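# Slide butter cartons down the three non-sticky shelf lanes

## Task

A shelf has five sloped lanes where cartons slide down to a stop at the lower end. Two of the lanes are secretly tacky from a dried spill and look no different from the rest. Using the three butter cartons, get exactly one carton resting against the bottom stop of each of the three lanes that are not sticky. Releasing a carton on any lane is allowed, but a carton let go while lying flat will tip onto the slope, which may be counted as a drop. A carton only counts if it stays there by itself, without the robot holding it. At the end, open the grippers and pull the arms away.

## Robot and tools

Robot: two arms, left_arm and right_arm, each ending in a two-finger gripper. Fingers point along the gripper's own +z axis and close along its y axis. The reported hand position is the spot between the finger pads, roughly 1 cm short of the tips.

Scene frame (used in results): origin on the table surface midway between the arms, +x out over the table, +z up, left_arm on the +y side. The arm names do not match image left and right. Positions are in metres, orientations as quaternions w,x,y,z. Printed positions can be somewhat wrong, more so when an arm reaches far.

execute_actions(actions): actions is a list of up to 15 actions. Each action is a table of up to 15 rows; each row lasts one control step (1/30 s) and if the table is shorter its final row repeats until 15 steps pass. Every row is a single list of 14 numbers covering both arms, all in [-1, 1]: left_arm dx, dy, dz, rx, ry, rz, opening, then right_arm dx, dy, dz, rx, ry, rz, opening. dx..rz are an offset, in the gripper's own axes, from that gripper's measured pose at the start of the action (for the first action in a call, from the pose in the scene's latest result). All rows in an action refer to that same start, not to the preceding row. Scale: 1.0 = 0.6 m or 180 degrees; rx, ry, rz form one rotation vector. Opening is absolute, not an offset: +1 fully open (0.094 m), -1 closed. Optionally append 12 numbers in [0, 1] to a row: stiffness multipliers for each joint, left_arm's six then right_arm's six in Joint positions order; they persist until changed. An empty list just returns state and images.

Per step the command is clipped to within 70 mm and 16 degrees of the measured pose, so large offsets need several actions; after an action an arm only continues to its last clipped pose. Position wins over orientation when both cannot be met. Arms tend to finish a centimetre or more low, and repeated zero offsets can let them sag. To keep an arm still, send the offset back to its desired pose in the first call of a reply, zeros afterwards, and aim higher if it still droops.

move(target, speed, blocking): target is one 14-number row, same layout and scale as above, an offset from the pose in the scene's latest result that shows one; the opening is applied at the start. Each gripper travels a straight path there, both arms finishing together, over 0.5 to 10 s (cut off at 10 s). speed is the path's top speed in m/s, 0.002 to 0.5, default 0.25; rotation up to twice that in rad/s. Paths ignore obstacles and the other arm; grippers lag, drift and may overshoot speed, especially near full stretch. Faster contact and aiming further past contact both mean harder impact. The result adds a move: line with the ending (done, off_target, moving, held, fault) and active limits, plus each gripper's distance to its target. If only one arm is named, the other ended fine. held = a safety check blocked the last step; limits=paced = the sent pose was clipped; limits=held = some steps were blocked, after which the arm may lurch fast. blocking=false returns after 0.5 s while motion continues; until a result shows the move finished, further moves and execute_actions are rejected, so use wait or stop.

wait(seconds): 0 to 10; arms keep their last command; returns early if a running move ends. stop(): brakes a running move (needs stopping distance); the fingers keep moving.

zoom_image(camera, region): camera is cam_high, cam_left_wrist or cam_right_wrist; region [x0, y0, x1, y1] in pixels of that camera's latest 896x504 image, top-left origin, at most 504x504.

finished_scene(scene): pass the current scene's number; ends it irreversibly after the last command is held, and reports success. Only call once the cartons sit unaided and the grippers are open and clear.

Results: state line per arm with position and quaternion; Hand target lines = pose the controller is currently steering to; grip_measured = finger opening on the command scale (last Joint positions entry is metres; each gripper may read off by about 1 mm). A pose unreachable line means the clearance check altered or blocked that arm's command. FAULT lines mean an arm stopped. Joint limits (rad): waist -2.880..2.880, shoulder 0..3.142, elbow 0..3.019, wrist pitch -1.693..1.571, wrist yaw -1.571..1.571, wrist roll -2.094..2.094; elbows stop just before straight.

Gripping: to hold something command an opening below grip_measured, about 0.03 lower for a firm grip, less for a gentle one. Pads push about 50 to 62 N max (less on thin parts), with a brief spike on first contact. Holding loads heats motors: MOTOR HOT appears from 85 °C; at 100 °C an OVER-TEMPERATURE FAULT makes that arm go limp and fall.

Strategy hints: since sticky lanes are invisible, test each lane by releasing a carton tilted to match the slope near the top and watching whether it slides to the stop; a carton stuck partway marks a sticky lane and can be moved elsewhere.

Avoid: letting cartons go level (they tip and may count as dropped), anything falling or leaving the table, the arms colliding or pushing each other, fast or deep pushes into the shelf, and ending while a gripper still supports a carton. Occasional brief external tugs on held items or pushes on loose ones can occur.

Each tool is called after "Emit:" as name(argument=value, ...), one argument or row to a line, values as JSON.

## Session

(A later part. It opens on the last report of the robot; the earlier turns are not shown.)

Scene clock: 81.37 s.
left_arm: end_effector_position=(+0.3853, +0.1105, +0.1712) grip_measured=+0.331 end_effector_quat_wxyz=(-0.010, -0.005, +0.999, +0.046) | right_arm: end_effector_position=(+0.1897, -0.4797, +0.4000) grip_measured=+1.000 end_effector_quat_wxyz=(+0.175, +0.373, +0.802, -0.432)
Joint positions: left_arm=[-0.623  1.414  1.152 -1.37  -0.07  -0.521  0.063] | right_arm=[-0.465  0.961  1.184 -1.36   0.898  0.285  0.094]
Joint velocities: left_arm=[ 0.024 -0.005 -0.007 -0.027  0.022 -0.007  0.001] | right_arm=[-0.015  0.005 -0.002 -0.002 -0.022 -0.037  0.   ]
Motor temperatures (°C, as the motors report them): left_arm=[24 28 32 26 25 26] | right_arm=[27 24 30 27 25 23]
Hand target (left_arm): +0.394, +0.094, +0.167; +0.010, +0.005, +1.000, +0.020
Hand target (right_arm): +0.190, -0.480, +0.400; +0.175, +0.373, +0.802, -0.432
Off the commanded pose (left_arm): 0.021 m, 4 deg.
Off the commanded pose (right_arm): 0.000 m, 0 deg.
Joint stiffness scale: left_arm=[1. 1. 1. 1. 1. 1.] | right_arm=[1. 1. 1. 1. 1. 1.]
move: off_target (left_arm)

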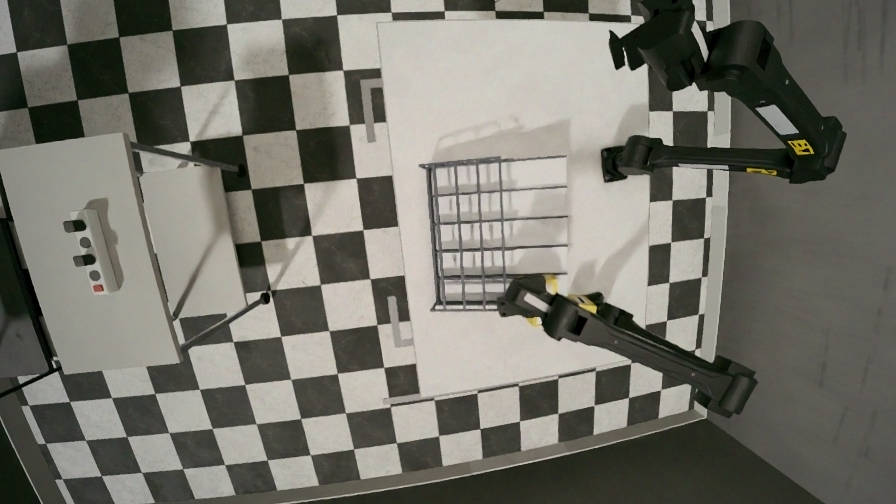

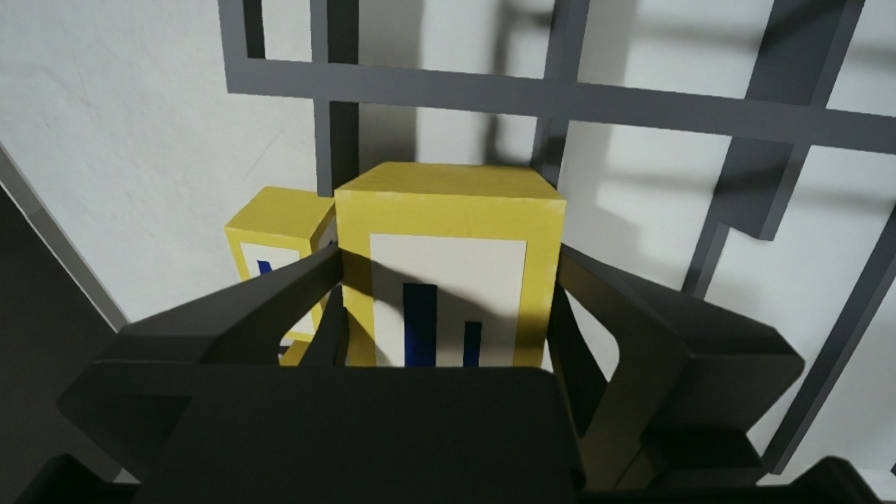

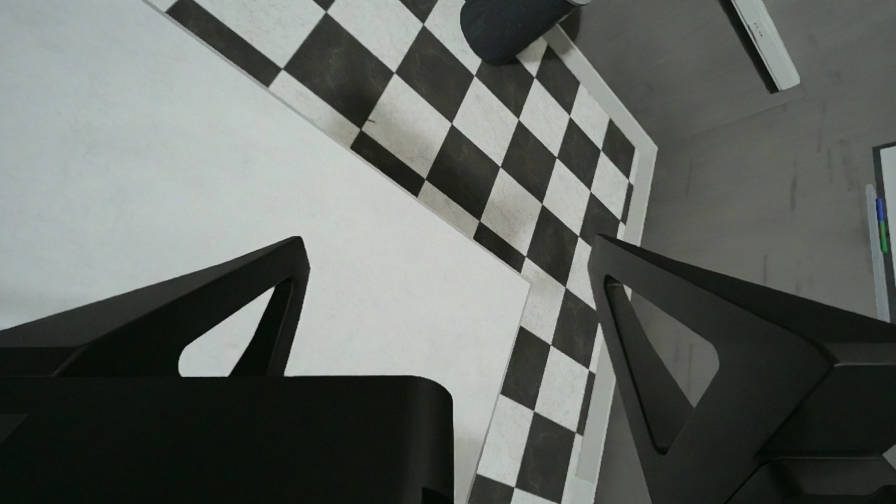

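Emit:
move(
  target=[0,0,0,0,0,0,0.6,0,0,0,0,0,0,1],
)

Emit:
move(
  target=[0,0,-0.15,0,0,0,0.6,0,0,0,0,0,0,1],
  speed=0.15,
)

Scene clock: 84.27 s.
left_arm: end_effector_position=(+0.3857, +0.1115, +0.1712) grip_measured=+0.598 end_effector_quat_wxyz=(-0.009, -0.006, +0.999, +0.047) | right_arm: end_effector_position=(+0.1897, -0.4797, +0.4000) grip_measured=+1.000 end_effector_quat_wxyz=(+0.175, +0.373, +0.802, -0.432)
Joint positions: left_arm=[-0.622  1.414  1.152 -1.371 -0.074 -0.521  0.075] | right_arm=[-0.465  0.961  1.184 -1.36   0.898  0.285  0.094]
Joint velocities: left_arm=[-0.015 -0.005  0.002  0.002 -0.007 -0.022 -0.   ] | right_arm=[-0.005 -0.005  0.007  0.007  0.037 -0.022  0.   ]
Motor temperatures (°C, as the motors report them): left_arm=[24 28 32 26 25 26] | right_arm=[27 24 30 27 25 23]
Hand target (left_arm): +0.385, +0.111, +0.171; -0.010, -0.006, +0.999, +0.046
Hand target (right_arm): +0.190, -0.480, +0.400; +0.175, +0.373, +0.802, -0.432
Off the commanded pose (left_arm): 0.001 m, 0 deg.
Off the commanded pose (right_arm): 0.000 m, 0 deg.
Joint stiffness scale: left_arm=[1. 1. 1. 1. 1. 1.] | right_arm=[1. 1. 1. 1. 1. 1.]
move: done

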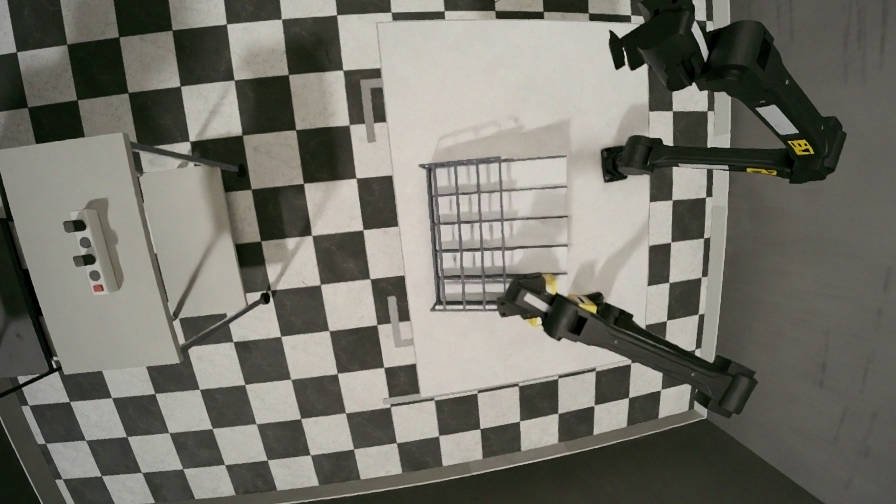

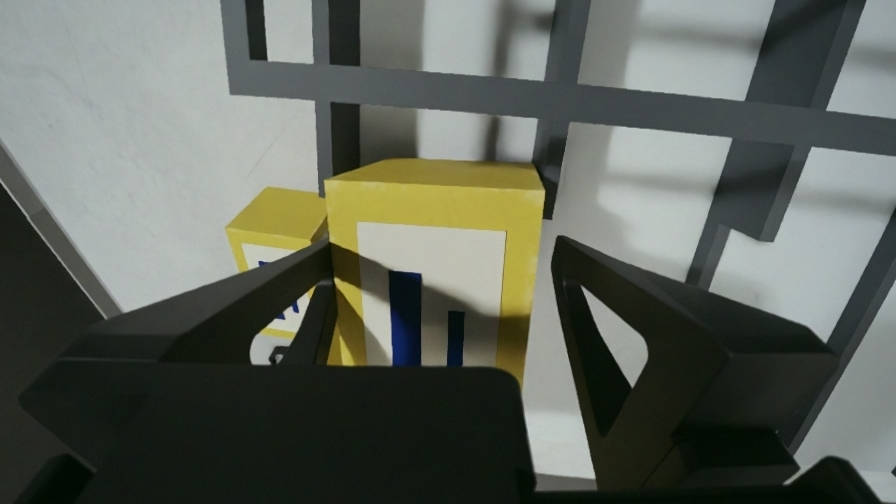

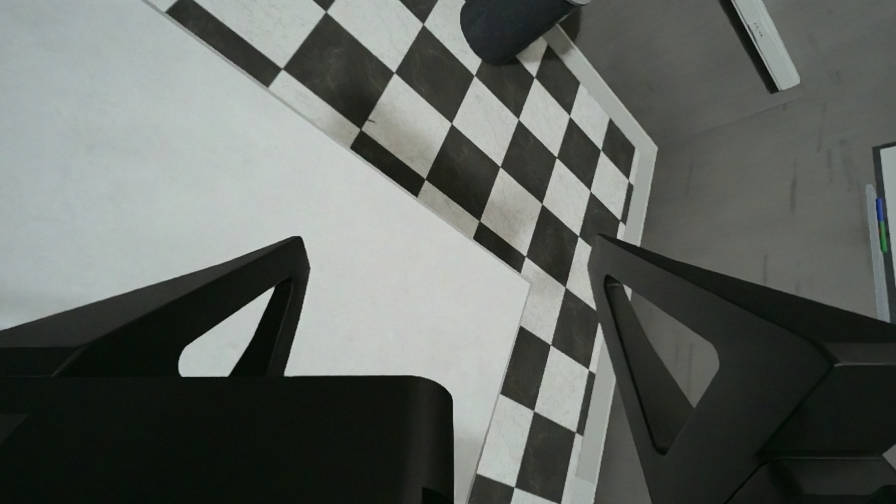

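Scene clock: 85.23 s.
left_arm: end_effector_position=(+0.3834, +0.1110, +0.2466) grip_measured=+0.598 end_effector_quat_wxyz=(-0.018, -0.003, +0.998, +0.053) | right_arm: end_effector_position=(+0.1897, -0.4797, +0.4000) grip_measured=+1.000 end_effector_quat_wxyz=(+0.175, +0.373, +0.802, -0.432)
Joint positions: left_arm=[-0.626  1.391  1.328 -1.591 -0.075 -0.521  0.075] | right_arm=[-0.465  0.961  1.184 -1.36   0.898  0.285  0.094]
Joint velocities: left_arm=[-0.015 -0.005 -0.002 -0.012 -0.037  0.022 -0.001] | right_arm=[ 0.005  0.005 -0.012 -0.007 -0.037  0.066  0.   ]
Motor temperatures (°C, as the motors report them): left_arm=[24 28 32 26 25 26] | right_arm=[27 24 30 27 25 23]
Hand target (left_arm): +0.388, +0.103, +0.261; -0.009, -0.006, +0.999, +0.047
Hand target (right_arm): +0.190, -0.480, +0.400; +0.175, +0.373, +0.802, -0.432
Off the commanded pose (left_arm): 0.017 m, 1 deg.
Off the commanded pose (right_arm): 0.000 m, 0 deg.
Joint stiffness scale: left_arm=[1. 1. 1. 1. 1. 1.] | right_arm=[1. 1. 1. 1. 1. 1.]
move: off_target (left_arm)

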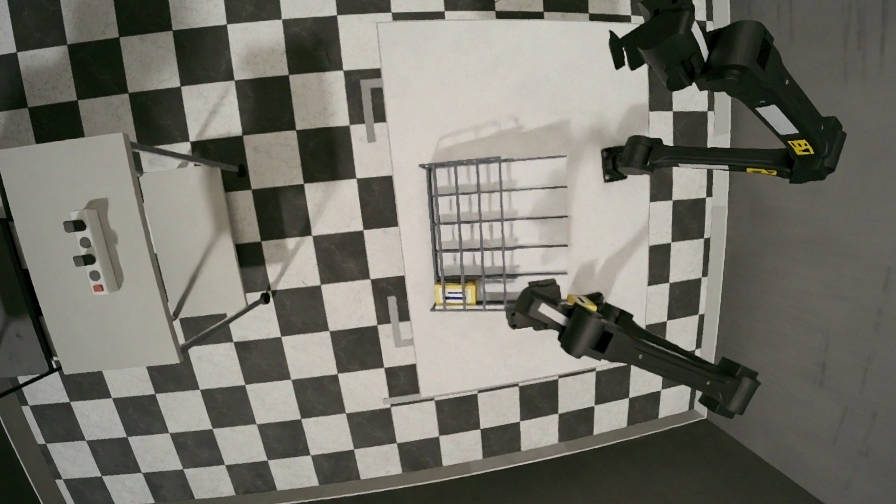

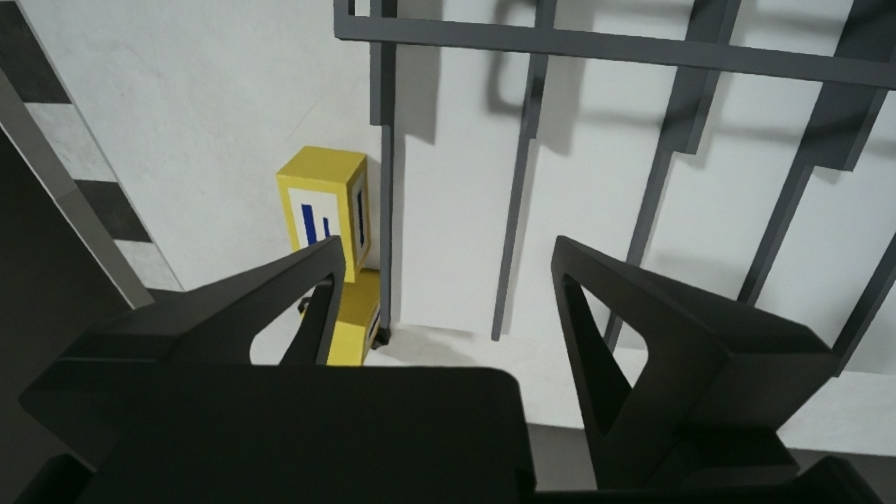

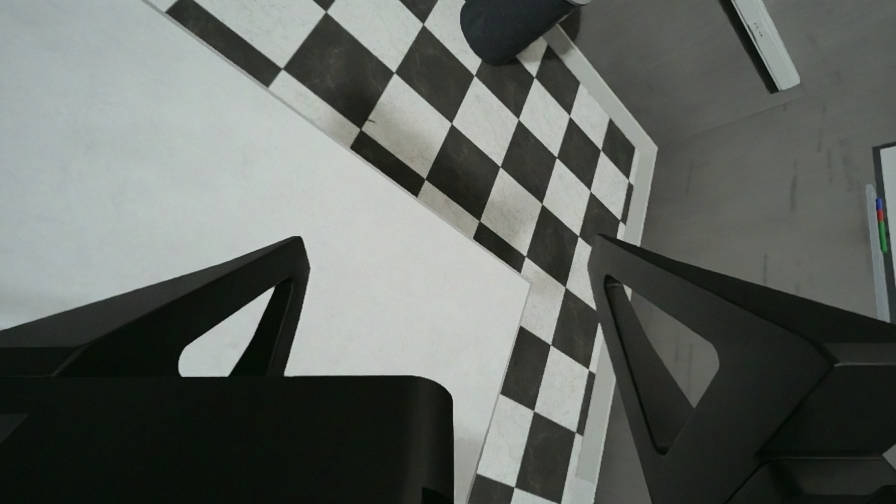

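Emit:
move(
  target=[0.09,0.25,0.14,0,-0.07,0,1,0,0,0,0,0,0,1],
)

Scene clock: 89.87 s.
left_arm: end_effector_position=(+0.3234, +0.2704, +0.1885) grip_measured=+1.000 end_effector_quat_wxyz=(+0.089, -0.006, +0.994, +0.055) | right_arm: end_effector_position=(+0.1897, -0.4797, +0.4000) grip_measured=+1.000 end_effector_quat_wxyz=(+0.175, +0.373, +0.802, -0.432)
Joint positions: left_arm=[-0.256  0.961  0.829 -1.278 -0.135 -0.142  0.094] | right_arm=[-0.465  0.961  1.184 -1.36   0.898  0.285  0.094]
Joint velocities: left_arm=[-0.005 -0.005 -0.012  0.017  0.051  0.022  0.   ] | right_arm=[-0.015 -0.005 -0.017  0.012  0.081 -0.051  0.   ]
Motor temperatures (°C, as the motors report them): left_arm=[24 28 32 26 25 26] | right_arm=[27 24 30 27 25 23]
Hand target (left_arm): +0.325, +0.271, +0.184; +0.091, +0.002, +0.994, +0.055
Hand target (right_arm): +0.190, -0.480, +0.400; +0.175, +0.373, +0.802, -0.432
Off the commanded pose (left_arm): 0.008 m, 1 deg.
Off the commanded pose (right_arm): 0.000 m, 0 deg.
Joint stiffness scale: left_arm=[1. 1. 1. 1. 1. 1.] | right_arm=[1. 1. 1. 1. 1. 1.]
move: done

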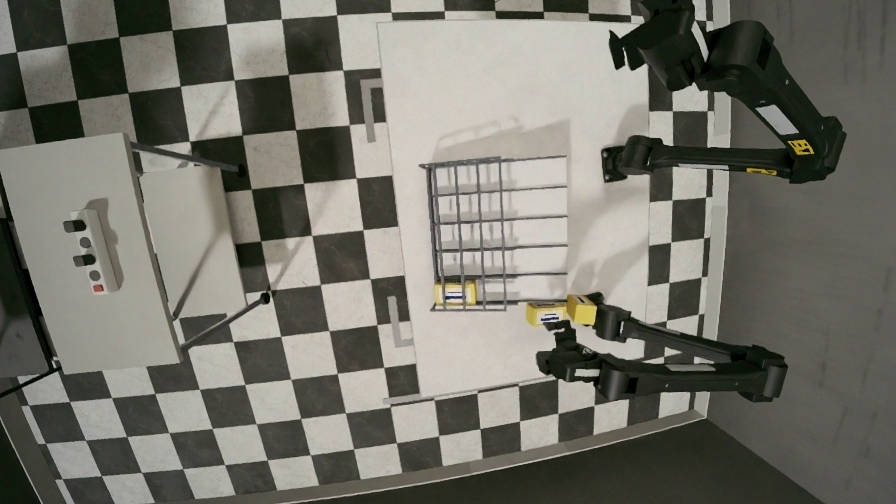

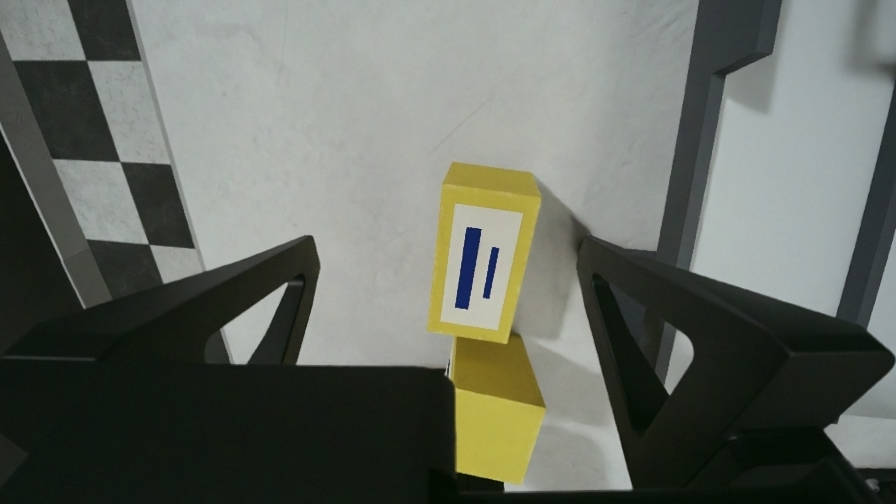

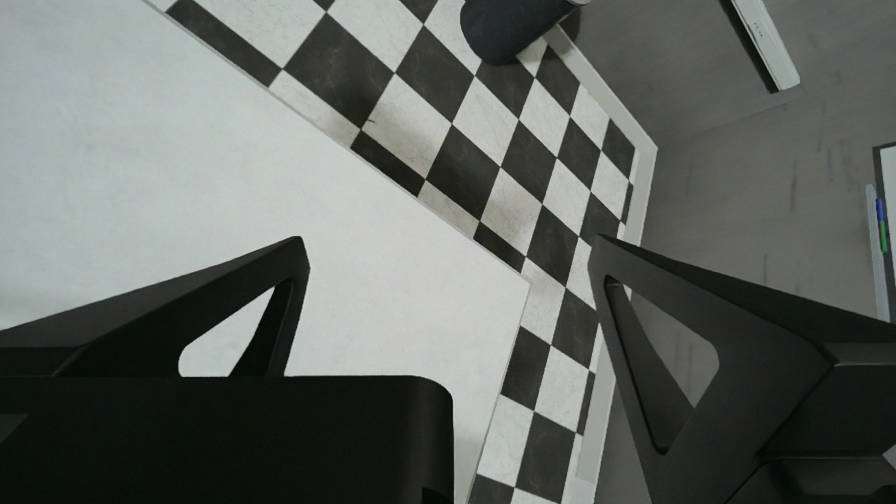

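Emit:
move(
  target=[0.07,-0.047,0.15,0,0,0.033,1,0,0,0,0,0,0,1],
  speed=0.15,
)

Scene clock: 94.67 s.
left_arm: end_effector_position=(+0.2973, +0.2535, +0.0955) grip_measured=+1.000 end_effector_quat_wxyz=(+0.085, +0.040, +0.994, +0.059) | right_arm: end_effector_position=(+0.1897, -0.4797, +0.4000) grip_measured=+1.000 end_effector_quat_wxyz=(+0.175, +0.373, +0.802, -0.432)
Joint positions: left_arm=[-0.344  0.972  0.583 -1.035 -0.147 -0.139  0.094] | right_arm=[-0.465  0.961  1.184 -1.36   0.898  0.285  0.094]
Joint velocities: left_arm=[ 0.005  0.005 -0.017 -0.017 -0.022 -0.051  0.   ] | right_arm=[-0.005  0.005  0.002  0.012  0.037 -0.066  0.   ]
Motor temperatures (°C, as the motors report them): left_arm=[24 28 31 26 25 26] | right_arm=[27 24 30 27 25 23]
Hand target (left_arm): +0.298, +0.251, +0.090; +0.086, +0.046, +0.993, +0.060
Hand target (right_arm): +0.190, -0.480, +0.400; +0.175, +0.373, +0.802, -0.432
Off the commanded pose (left_arm): 0.006 m, 1 deg.
Off the commanded pose (right_arm): 0.000 m, 0 deg.
Joint stiffness scale: left_arm=[1. 1. 1. 1. 1. 1.] | right_arm=[1. 1. 1. 1. 1. 1.]
move: done

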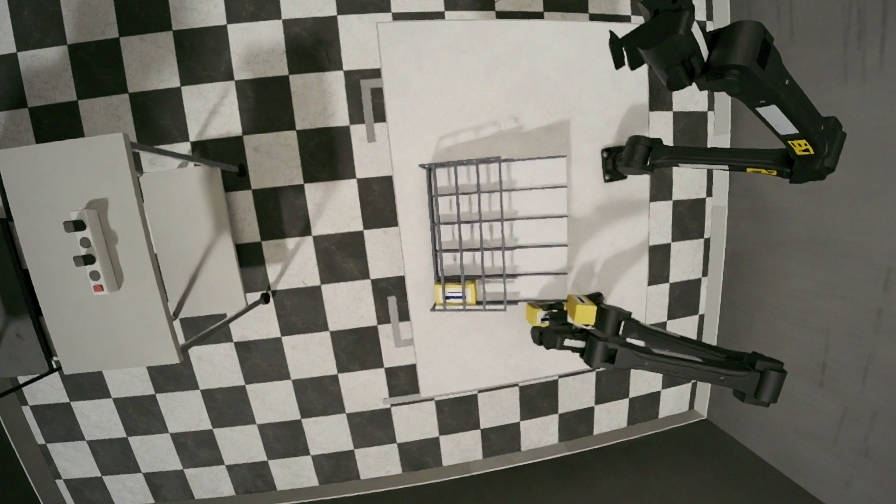

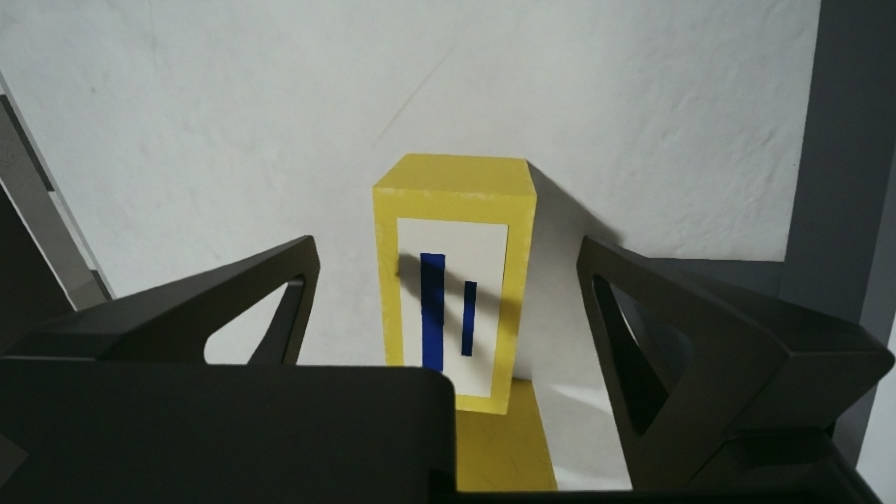

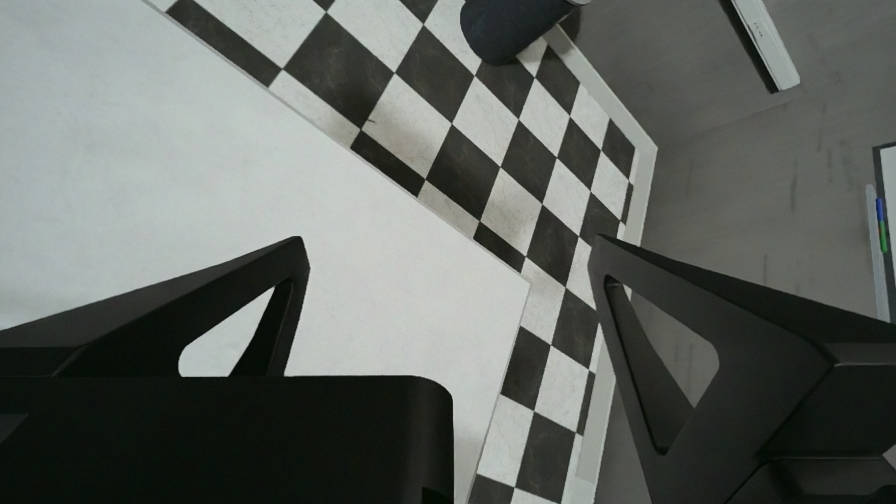

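Down and grip, then lift straight up/forward.

Emit:
move(
  target=[0.02,-0.005,0.085,0,0,0,1,0,0,0,0,0,0,1],
  speed=0.08,
)

Emit:
move(
  target=[0,0,0,0,0,0,0.28,0,0,0,0,0,0,1],
)

Emit:
move(
  target=[-0.15,0,-0.35,0,0,0,0.28,0,0,0,0,0,0,1],
  speed=0.2,
)

Scene clock: 98.23 s.
left_arm: end_effector_position=(+0.2945, +0.2542, +0.0487) grip_measured=+1.000 end_effector_quat_wxyz=(+0.086, +0.040, +0.994, +0.059) | right_arm: end_effector_position=(+0.1897, -0.4797, +0.4000) grip_measured=+1.000 end_effector_quat_wxyz=(+0.175, +0.373, +0.802, -0.432)
Joint positions: left_arm=[-0.344  1.046  0.488 -0.865 -0.147 -0.139  0.094] | right_arm=[-0.465  0.961  1.184 -1.36   0.898  0.285  0.094]
Joint velocities: left_arm=[-0.005  0.005 -0.032 -0.002 -0.051  0.022  0.   ] | right_arm=[-0.015  0.005  0.002  0.007 -0.081 -0.051  0.   ]
Motor temperatures (°C, as the motors report them): left_arm=[24 28 31 26 25 26] | right_arm=[27 24 30 27 25 23]
Hand target (left_arm): +0.294, +0.257, +0.043; +0.085, +0.040, +0.994, +0.059
Hand target (right_arm): +0.190, -0.480, +0.400; +0.175, +0.373, +0.802, -0.432
Off the commanded pose (left_arm): 0.006 m, 0 deg.
Off the commanded pose (right_arm): 0.000 m, 0 deg.
Joint stiffness scale: left_arm=[1. 1. 1. 1. 1. 1.] | right_arm=[1. 1. 1. 1. 1. 1.]
move: done

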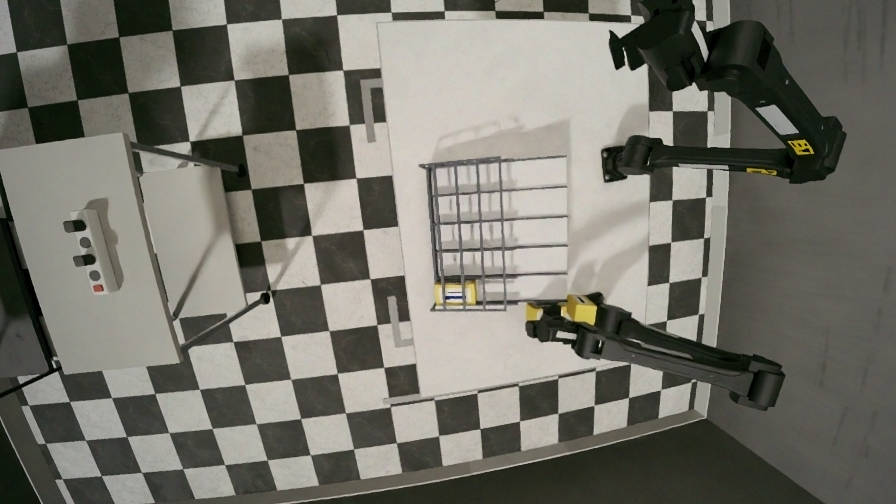

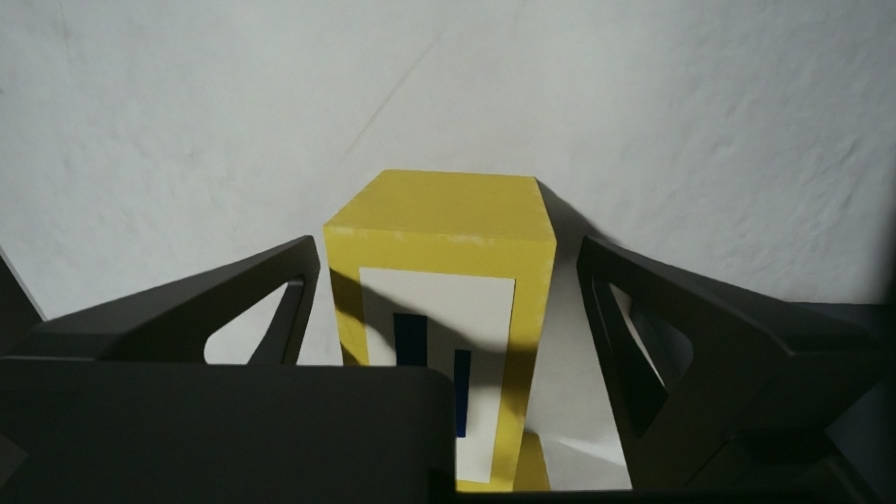

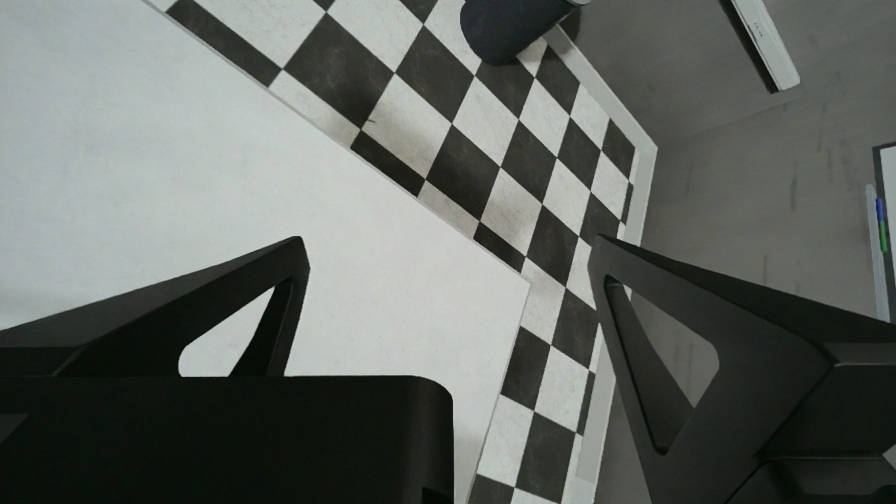

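Scene clock: 98.73 s.
left_arm: end_effector_position=(+0.2945, +0.2541, +0.0487) grip_measured=+0.339 end_effector_quat_wxyz=(+0.086, +0.040, +0.994, +0.058) | right_arm: end_effector_position=(+0.1897, -0.4797, +0.4000) grip_measured=+1.000 end_effector_quat_wxyz=(+0.175, +0.373, +0.802, -0.432)
Joint positions: left_arm=[-0.344  1.046  0.488 -0.865 -0.147 -0.139  0.063] | right_arm=[-0.465  0.961  1.184 -1.36   0.898  0.285  0.094]
Joint velocities: left_arm=[ 0.005  0.005 -0.002 -0.012 -0.007 -0.007  0.   ] | right_arm=[-0.005 -0.015  0.022 -0.007 -0.051 -0.051  0.   ]
Motor temperatures (°C, as the motors report them): left_arm=[24 28 31 26 25 26] | right_arm=[27 24 30 27 25 23]
Hand target (left_arm): +0.294, +0.254, +0.049; +0.086, +0.040, +0.994, +0.059
Hand target (right_arm): +0.190, -0.480, +0.400; +0.175, +0.373, +0.802, -0.432
Off the commanded pose (left_arm): 0.000 m, 0 deg.
Off the commanded pose (right_arm): 0.000 m, 0 deg.
Joint stiffness scale: left_arm=[1. 1. 1. 1. 1. 1.] | right_arm=[1. 1. 1. 1. 1. 1.]
move: done

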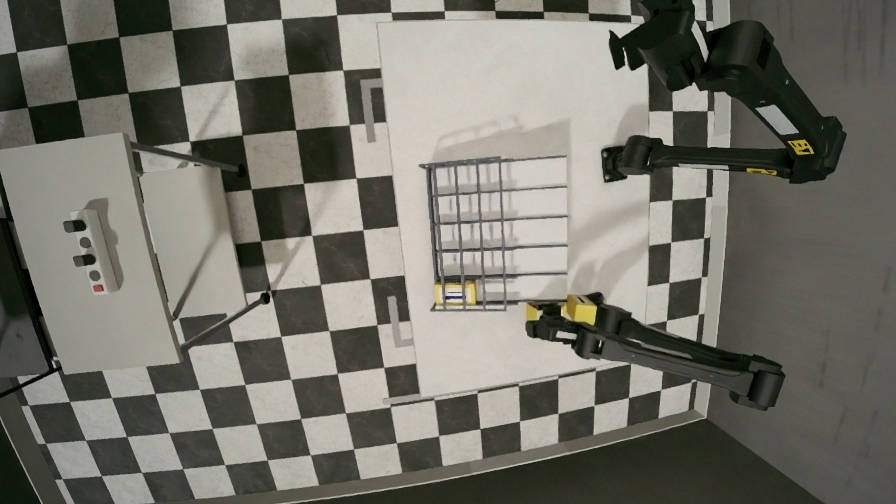

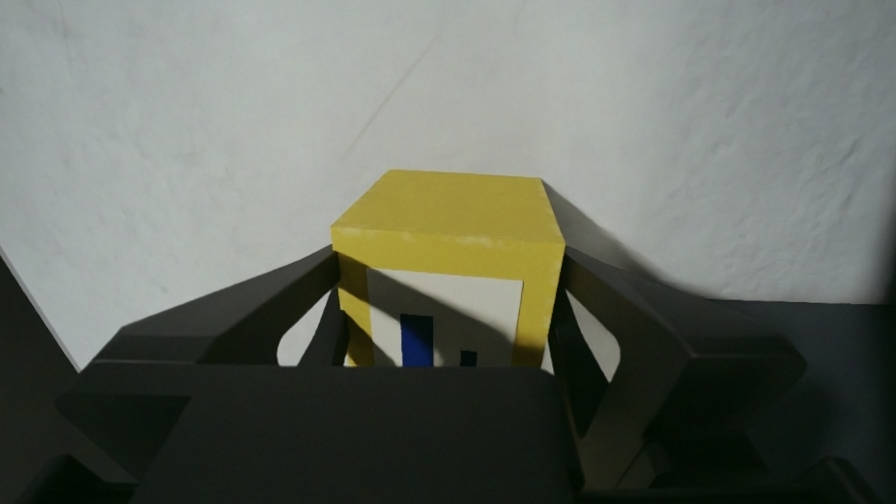

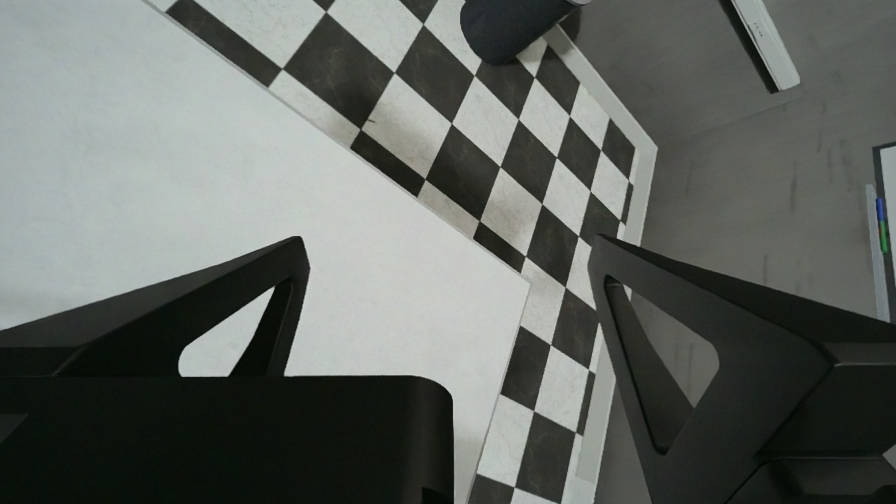

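Scene clock: 100.40 s.
left_arm: end_effector_position=(+0.3372, +0.2294, +0.2418) grip_measured=+0.339 end_effector_quat_wxyz=(+0.063, +0.043, +0.995, +0.062) | right_arm: end_effector_position=(+0.1897, -0.4797, +0.4000) grip_measured=+1.000 end_effector_quat_wxyz=(+0.175, +0.373, +0.802, -0.432)
Joint positions: left_arm=[-0.394  1.049  1.028 -1.455 -0.151 -0.186  0.063] | right_arm=[-0.465  0.961  1.184 -1.36   0.898  0.285  0.094]
Joint velocities: left_arm=[ 0.015 -0.005  0.017 -0.002 -0.066 -0.051  0.   ] | right_arm=[-0.024 -0.015 -0.007 -0.012 -0.051 -0.007  0.   ]
Motor temperatures (°C, as the motors report them): left_arm=[24 28 31 26 25 26] | right_arm=[27 24 30 27 25 23]
Hand target (left_arm): +0.347, +0.224, +0.268; +0.087, +0.040, +0.994, +0.058
Hand target (right_arm): +0.190, -0.480, +0.400; +0.175, +0.373, +0.802, -0.432
Off the commanded pose (left_arm): 0.029 m, 3 deg.
Off the commanded pose (right_arm): 0.000 m, 0 deg.
Joint stiffness scale: left_arm=[1. 1. 1. 1. 1. 1.] | right_arm=[1. 1. 1. 1. 1. 1.]
move: off_target (left_arm)

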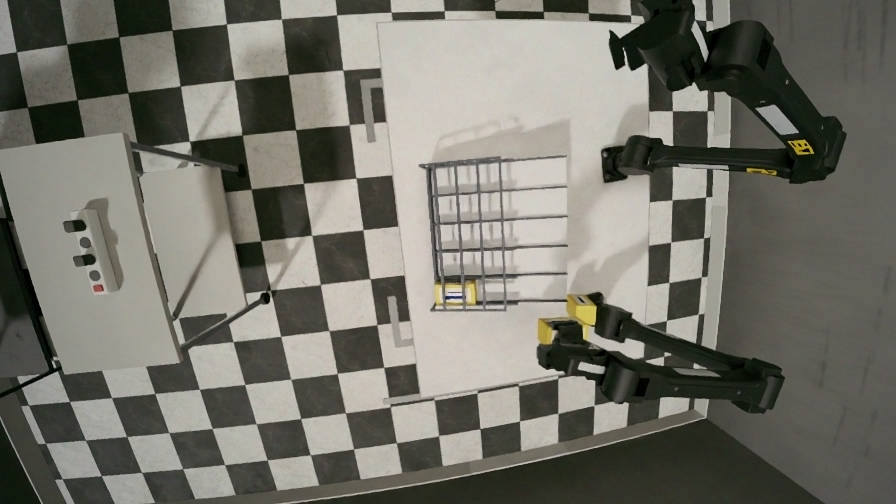

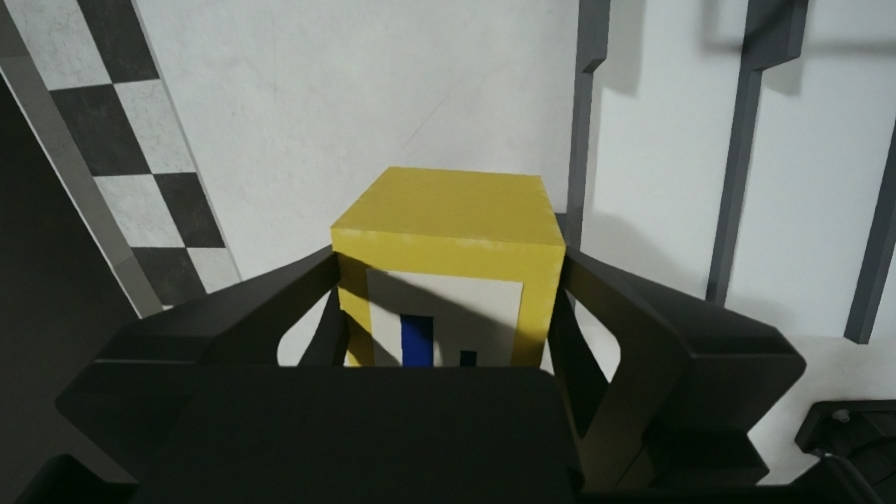

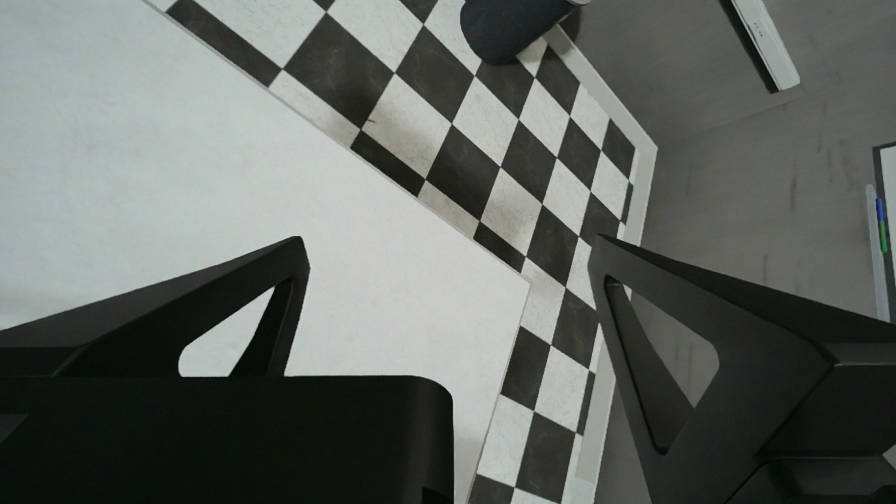

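Emit:
move(
  target=[-0.13,-0.37,-0.015,0.02,0.04,-0.028,0.28,0,0,0,0,0,0,1],
  speed=0.2,
)

Scene clock: 105.50 s.
left_arm: end_effector_position=(+0.3837, +0.0109, +0.1986) grip_measured=+0.339 end_effector_quat_wxyz=(-0.019, +0.005, +0.999, +0.048) | right_arm: end_effector_position=(+0.1897, -0.4797, +0.4000) grip_measured=+1.000 end_effector_quat_wxyz=(+0.175, +0.373, +0.802, -0.432)
Joint positions: left_arm=[-0.816  1.554  1.377 -1.484 -0.049 -0.694  0.063] | right_arm=[-0.465  0.961  1.184 -1.36   0.898  0.285  0.094]
Joint velocities: left_arm=[-0.015 -0.015 -0.022 -0.022  0.022 -0.051 -0.   ] | right_arm=[ 0.005 -0.005 -0.007  0.002  0.037  0.007  0.   ]
Motor temperatures (°C, as the motors report them): left_arm=[24 28 33 26 25 26] | right_arm=[27 24 30 27 25 23]
Hand target (left_arm): +0.394, +0.000, +0.229; +0.003, -0.002, +1.000, +0.029
Hand target (right_arm): +0.190, -0.480, +0.400; +0.175, +0.373, +0.802, -0.432
Off the commanded pose (left_arm): 0.036 m, 3 deg.
Off the commanded pose (right_arm): 0.000 m, 0 deg.
Joint stiffness scale: left_arm=[1. 1. 1. 1. 1. 1.] | right_arm=[1. 1. 1. 1. 1. 1.]
move: off_target (left_arm)

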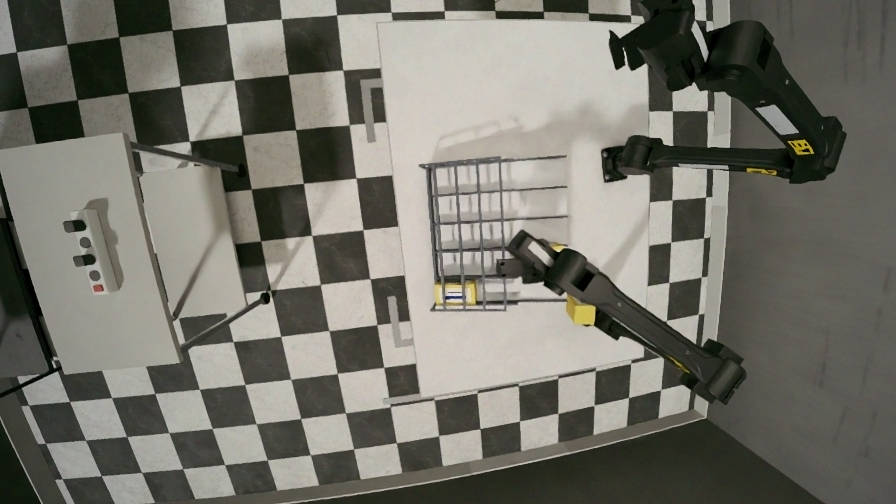

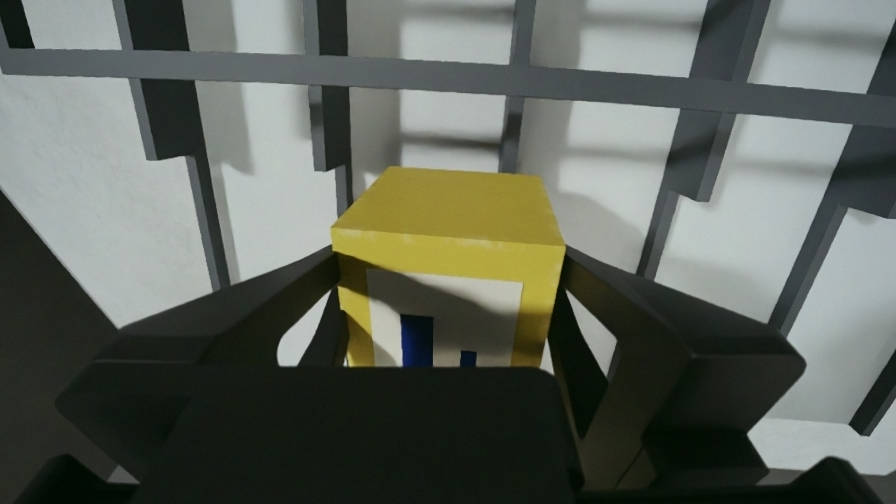

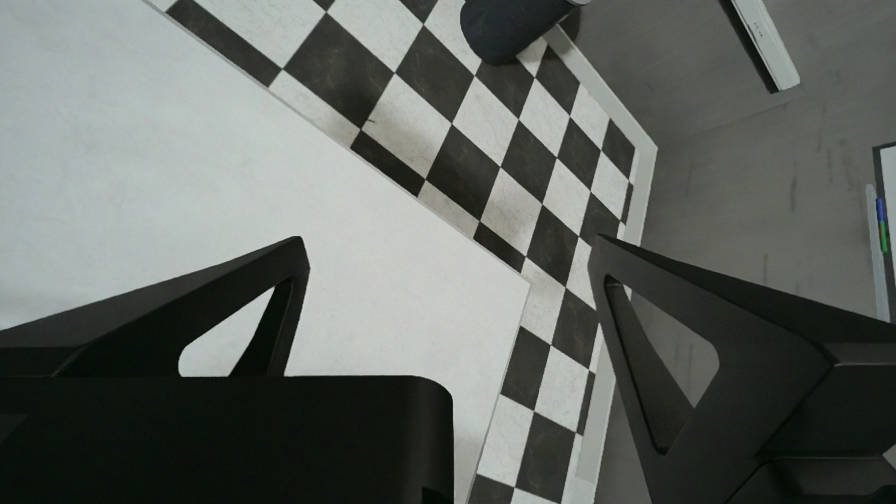

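Emit:
move(
  target=[-0.043,0.017,0.008,0.01,-0.012,0,0.28,0,0,0,0,0,0,1],
  speed=0.06,
)

Scene clock: 108.80 s.
left_arm: end_effector_position=(+0.4074, +0.0209, +0.1959) grip_measured=+0.339 end_effector_quat_wxyz=(-0.001, -0.002, +0.999, +0.034) | right_arm: end_effector_position=(+0.1897, -0.4797, +0.4000) grip_measured=+1.000 end_effector_quat_wxyz=(+0.175, +0.373, +0.802, -0.432)
Joint positions: left_arm=[-0.766  1.558  1.377 -1.434 -0.053 -0.658  0.063] | right_arm=[-0.465  0.961  1.184 -1.36   0.898  0.285  0.094]
Joint velocities: left_arm=[-0.005 -0.005 -0.002 -0.002 -0.037  0.037  0.001] | right_arm=[ 0.005 -0.015 -0.007 -0.007 -0.081 -0.022  0.   ]
Motor temperatures (°C, as the motors report them): left_arm=[24 28 33 26 25 26] | right_arm=[27 24 30 27 25 23]
Hand target (left_arm): +0.409, +0.022, +0.194; -0.000, +0.005, +0.999, +0.032
Hand target (right_arm): +0.190, -0.480, +0.400; +0.175, +0.373, +0.802, -0.432
Off the commanded pose (left_arm): 0.003 m, 1 deg.
Off the commanded pose (right_arm): 0.000 m, 0 deg.
Joint stiffness scale: left_arm=[1. 1. 1. 1. 1. 1.] | right_arm=[1. 1. 1. 1. 1. 1.]
move: done

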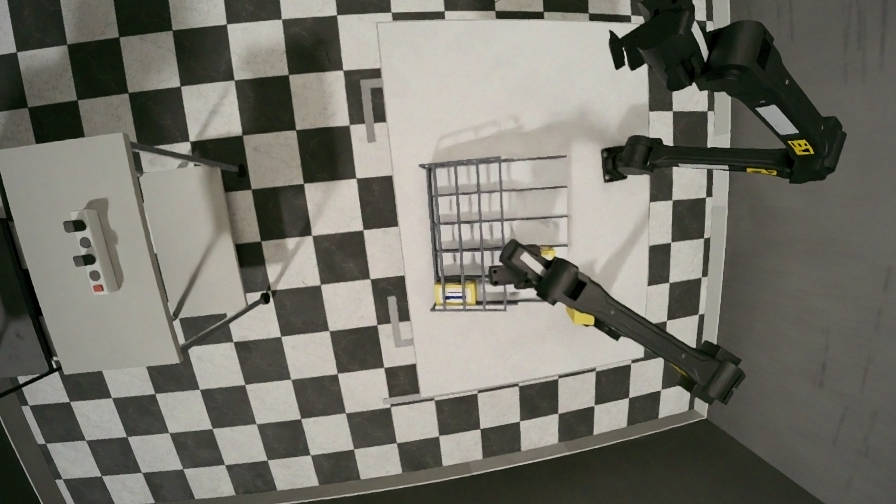

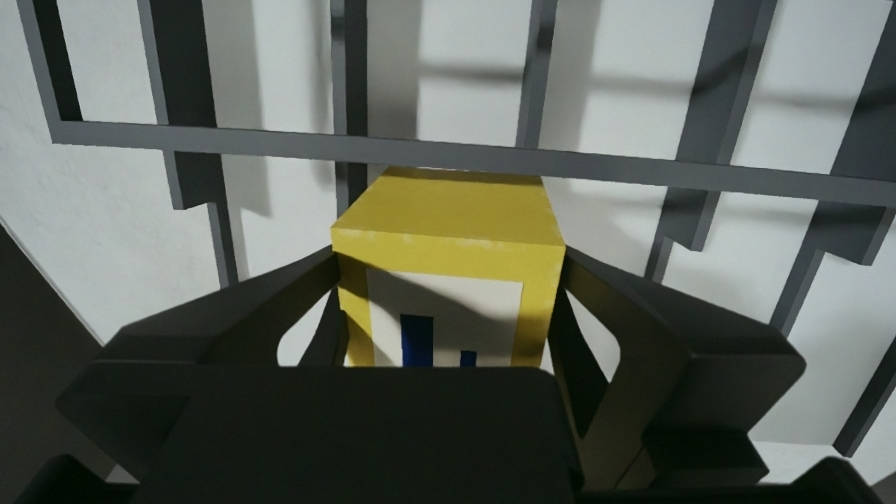

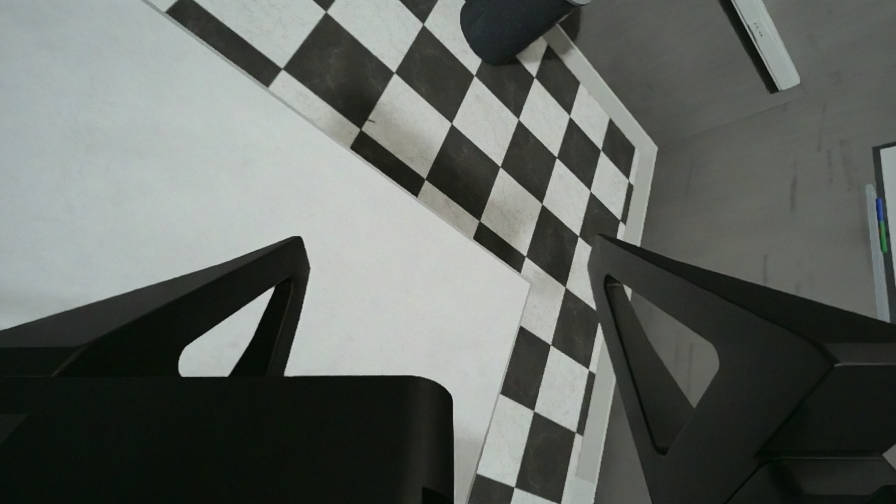

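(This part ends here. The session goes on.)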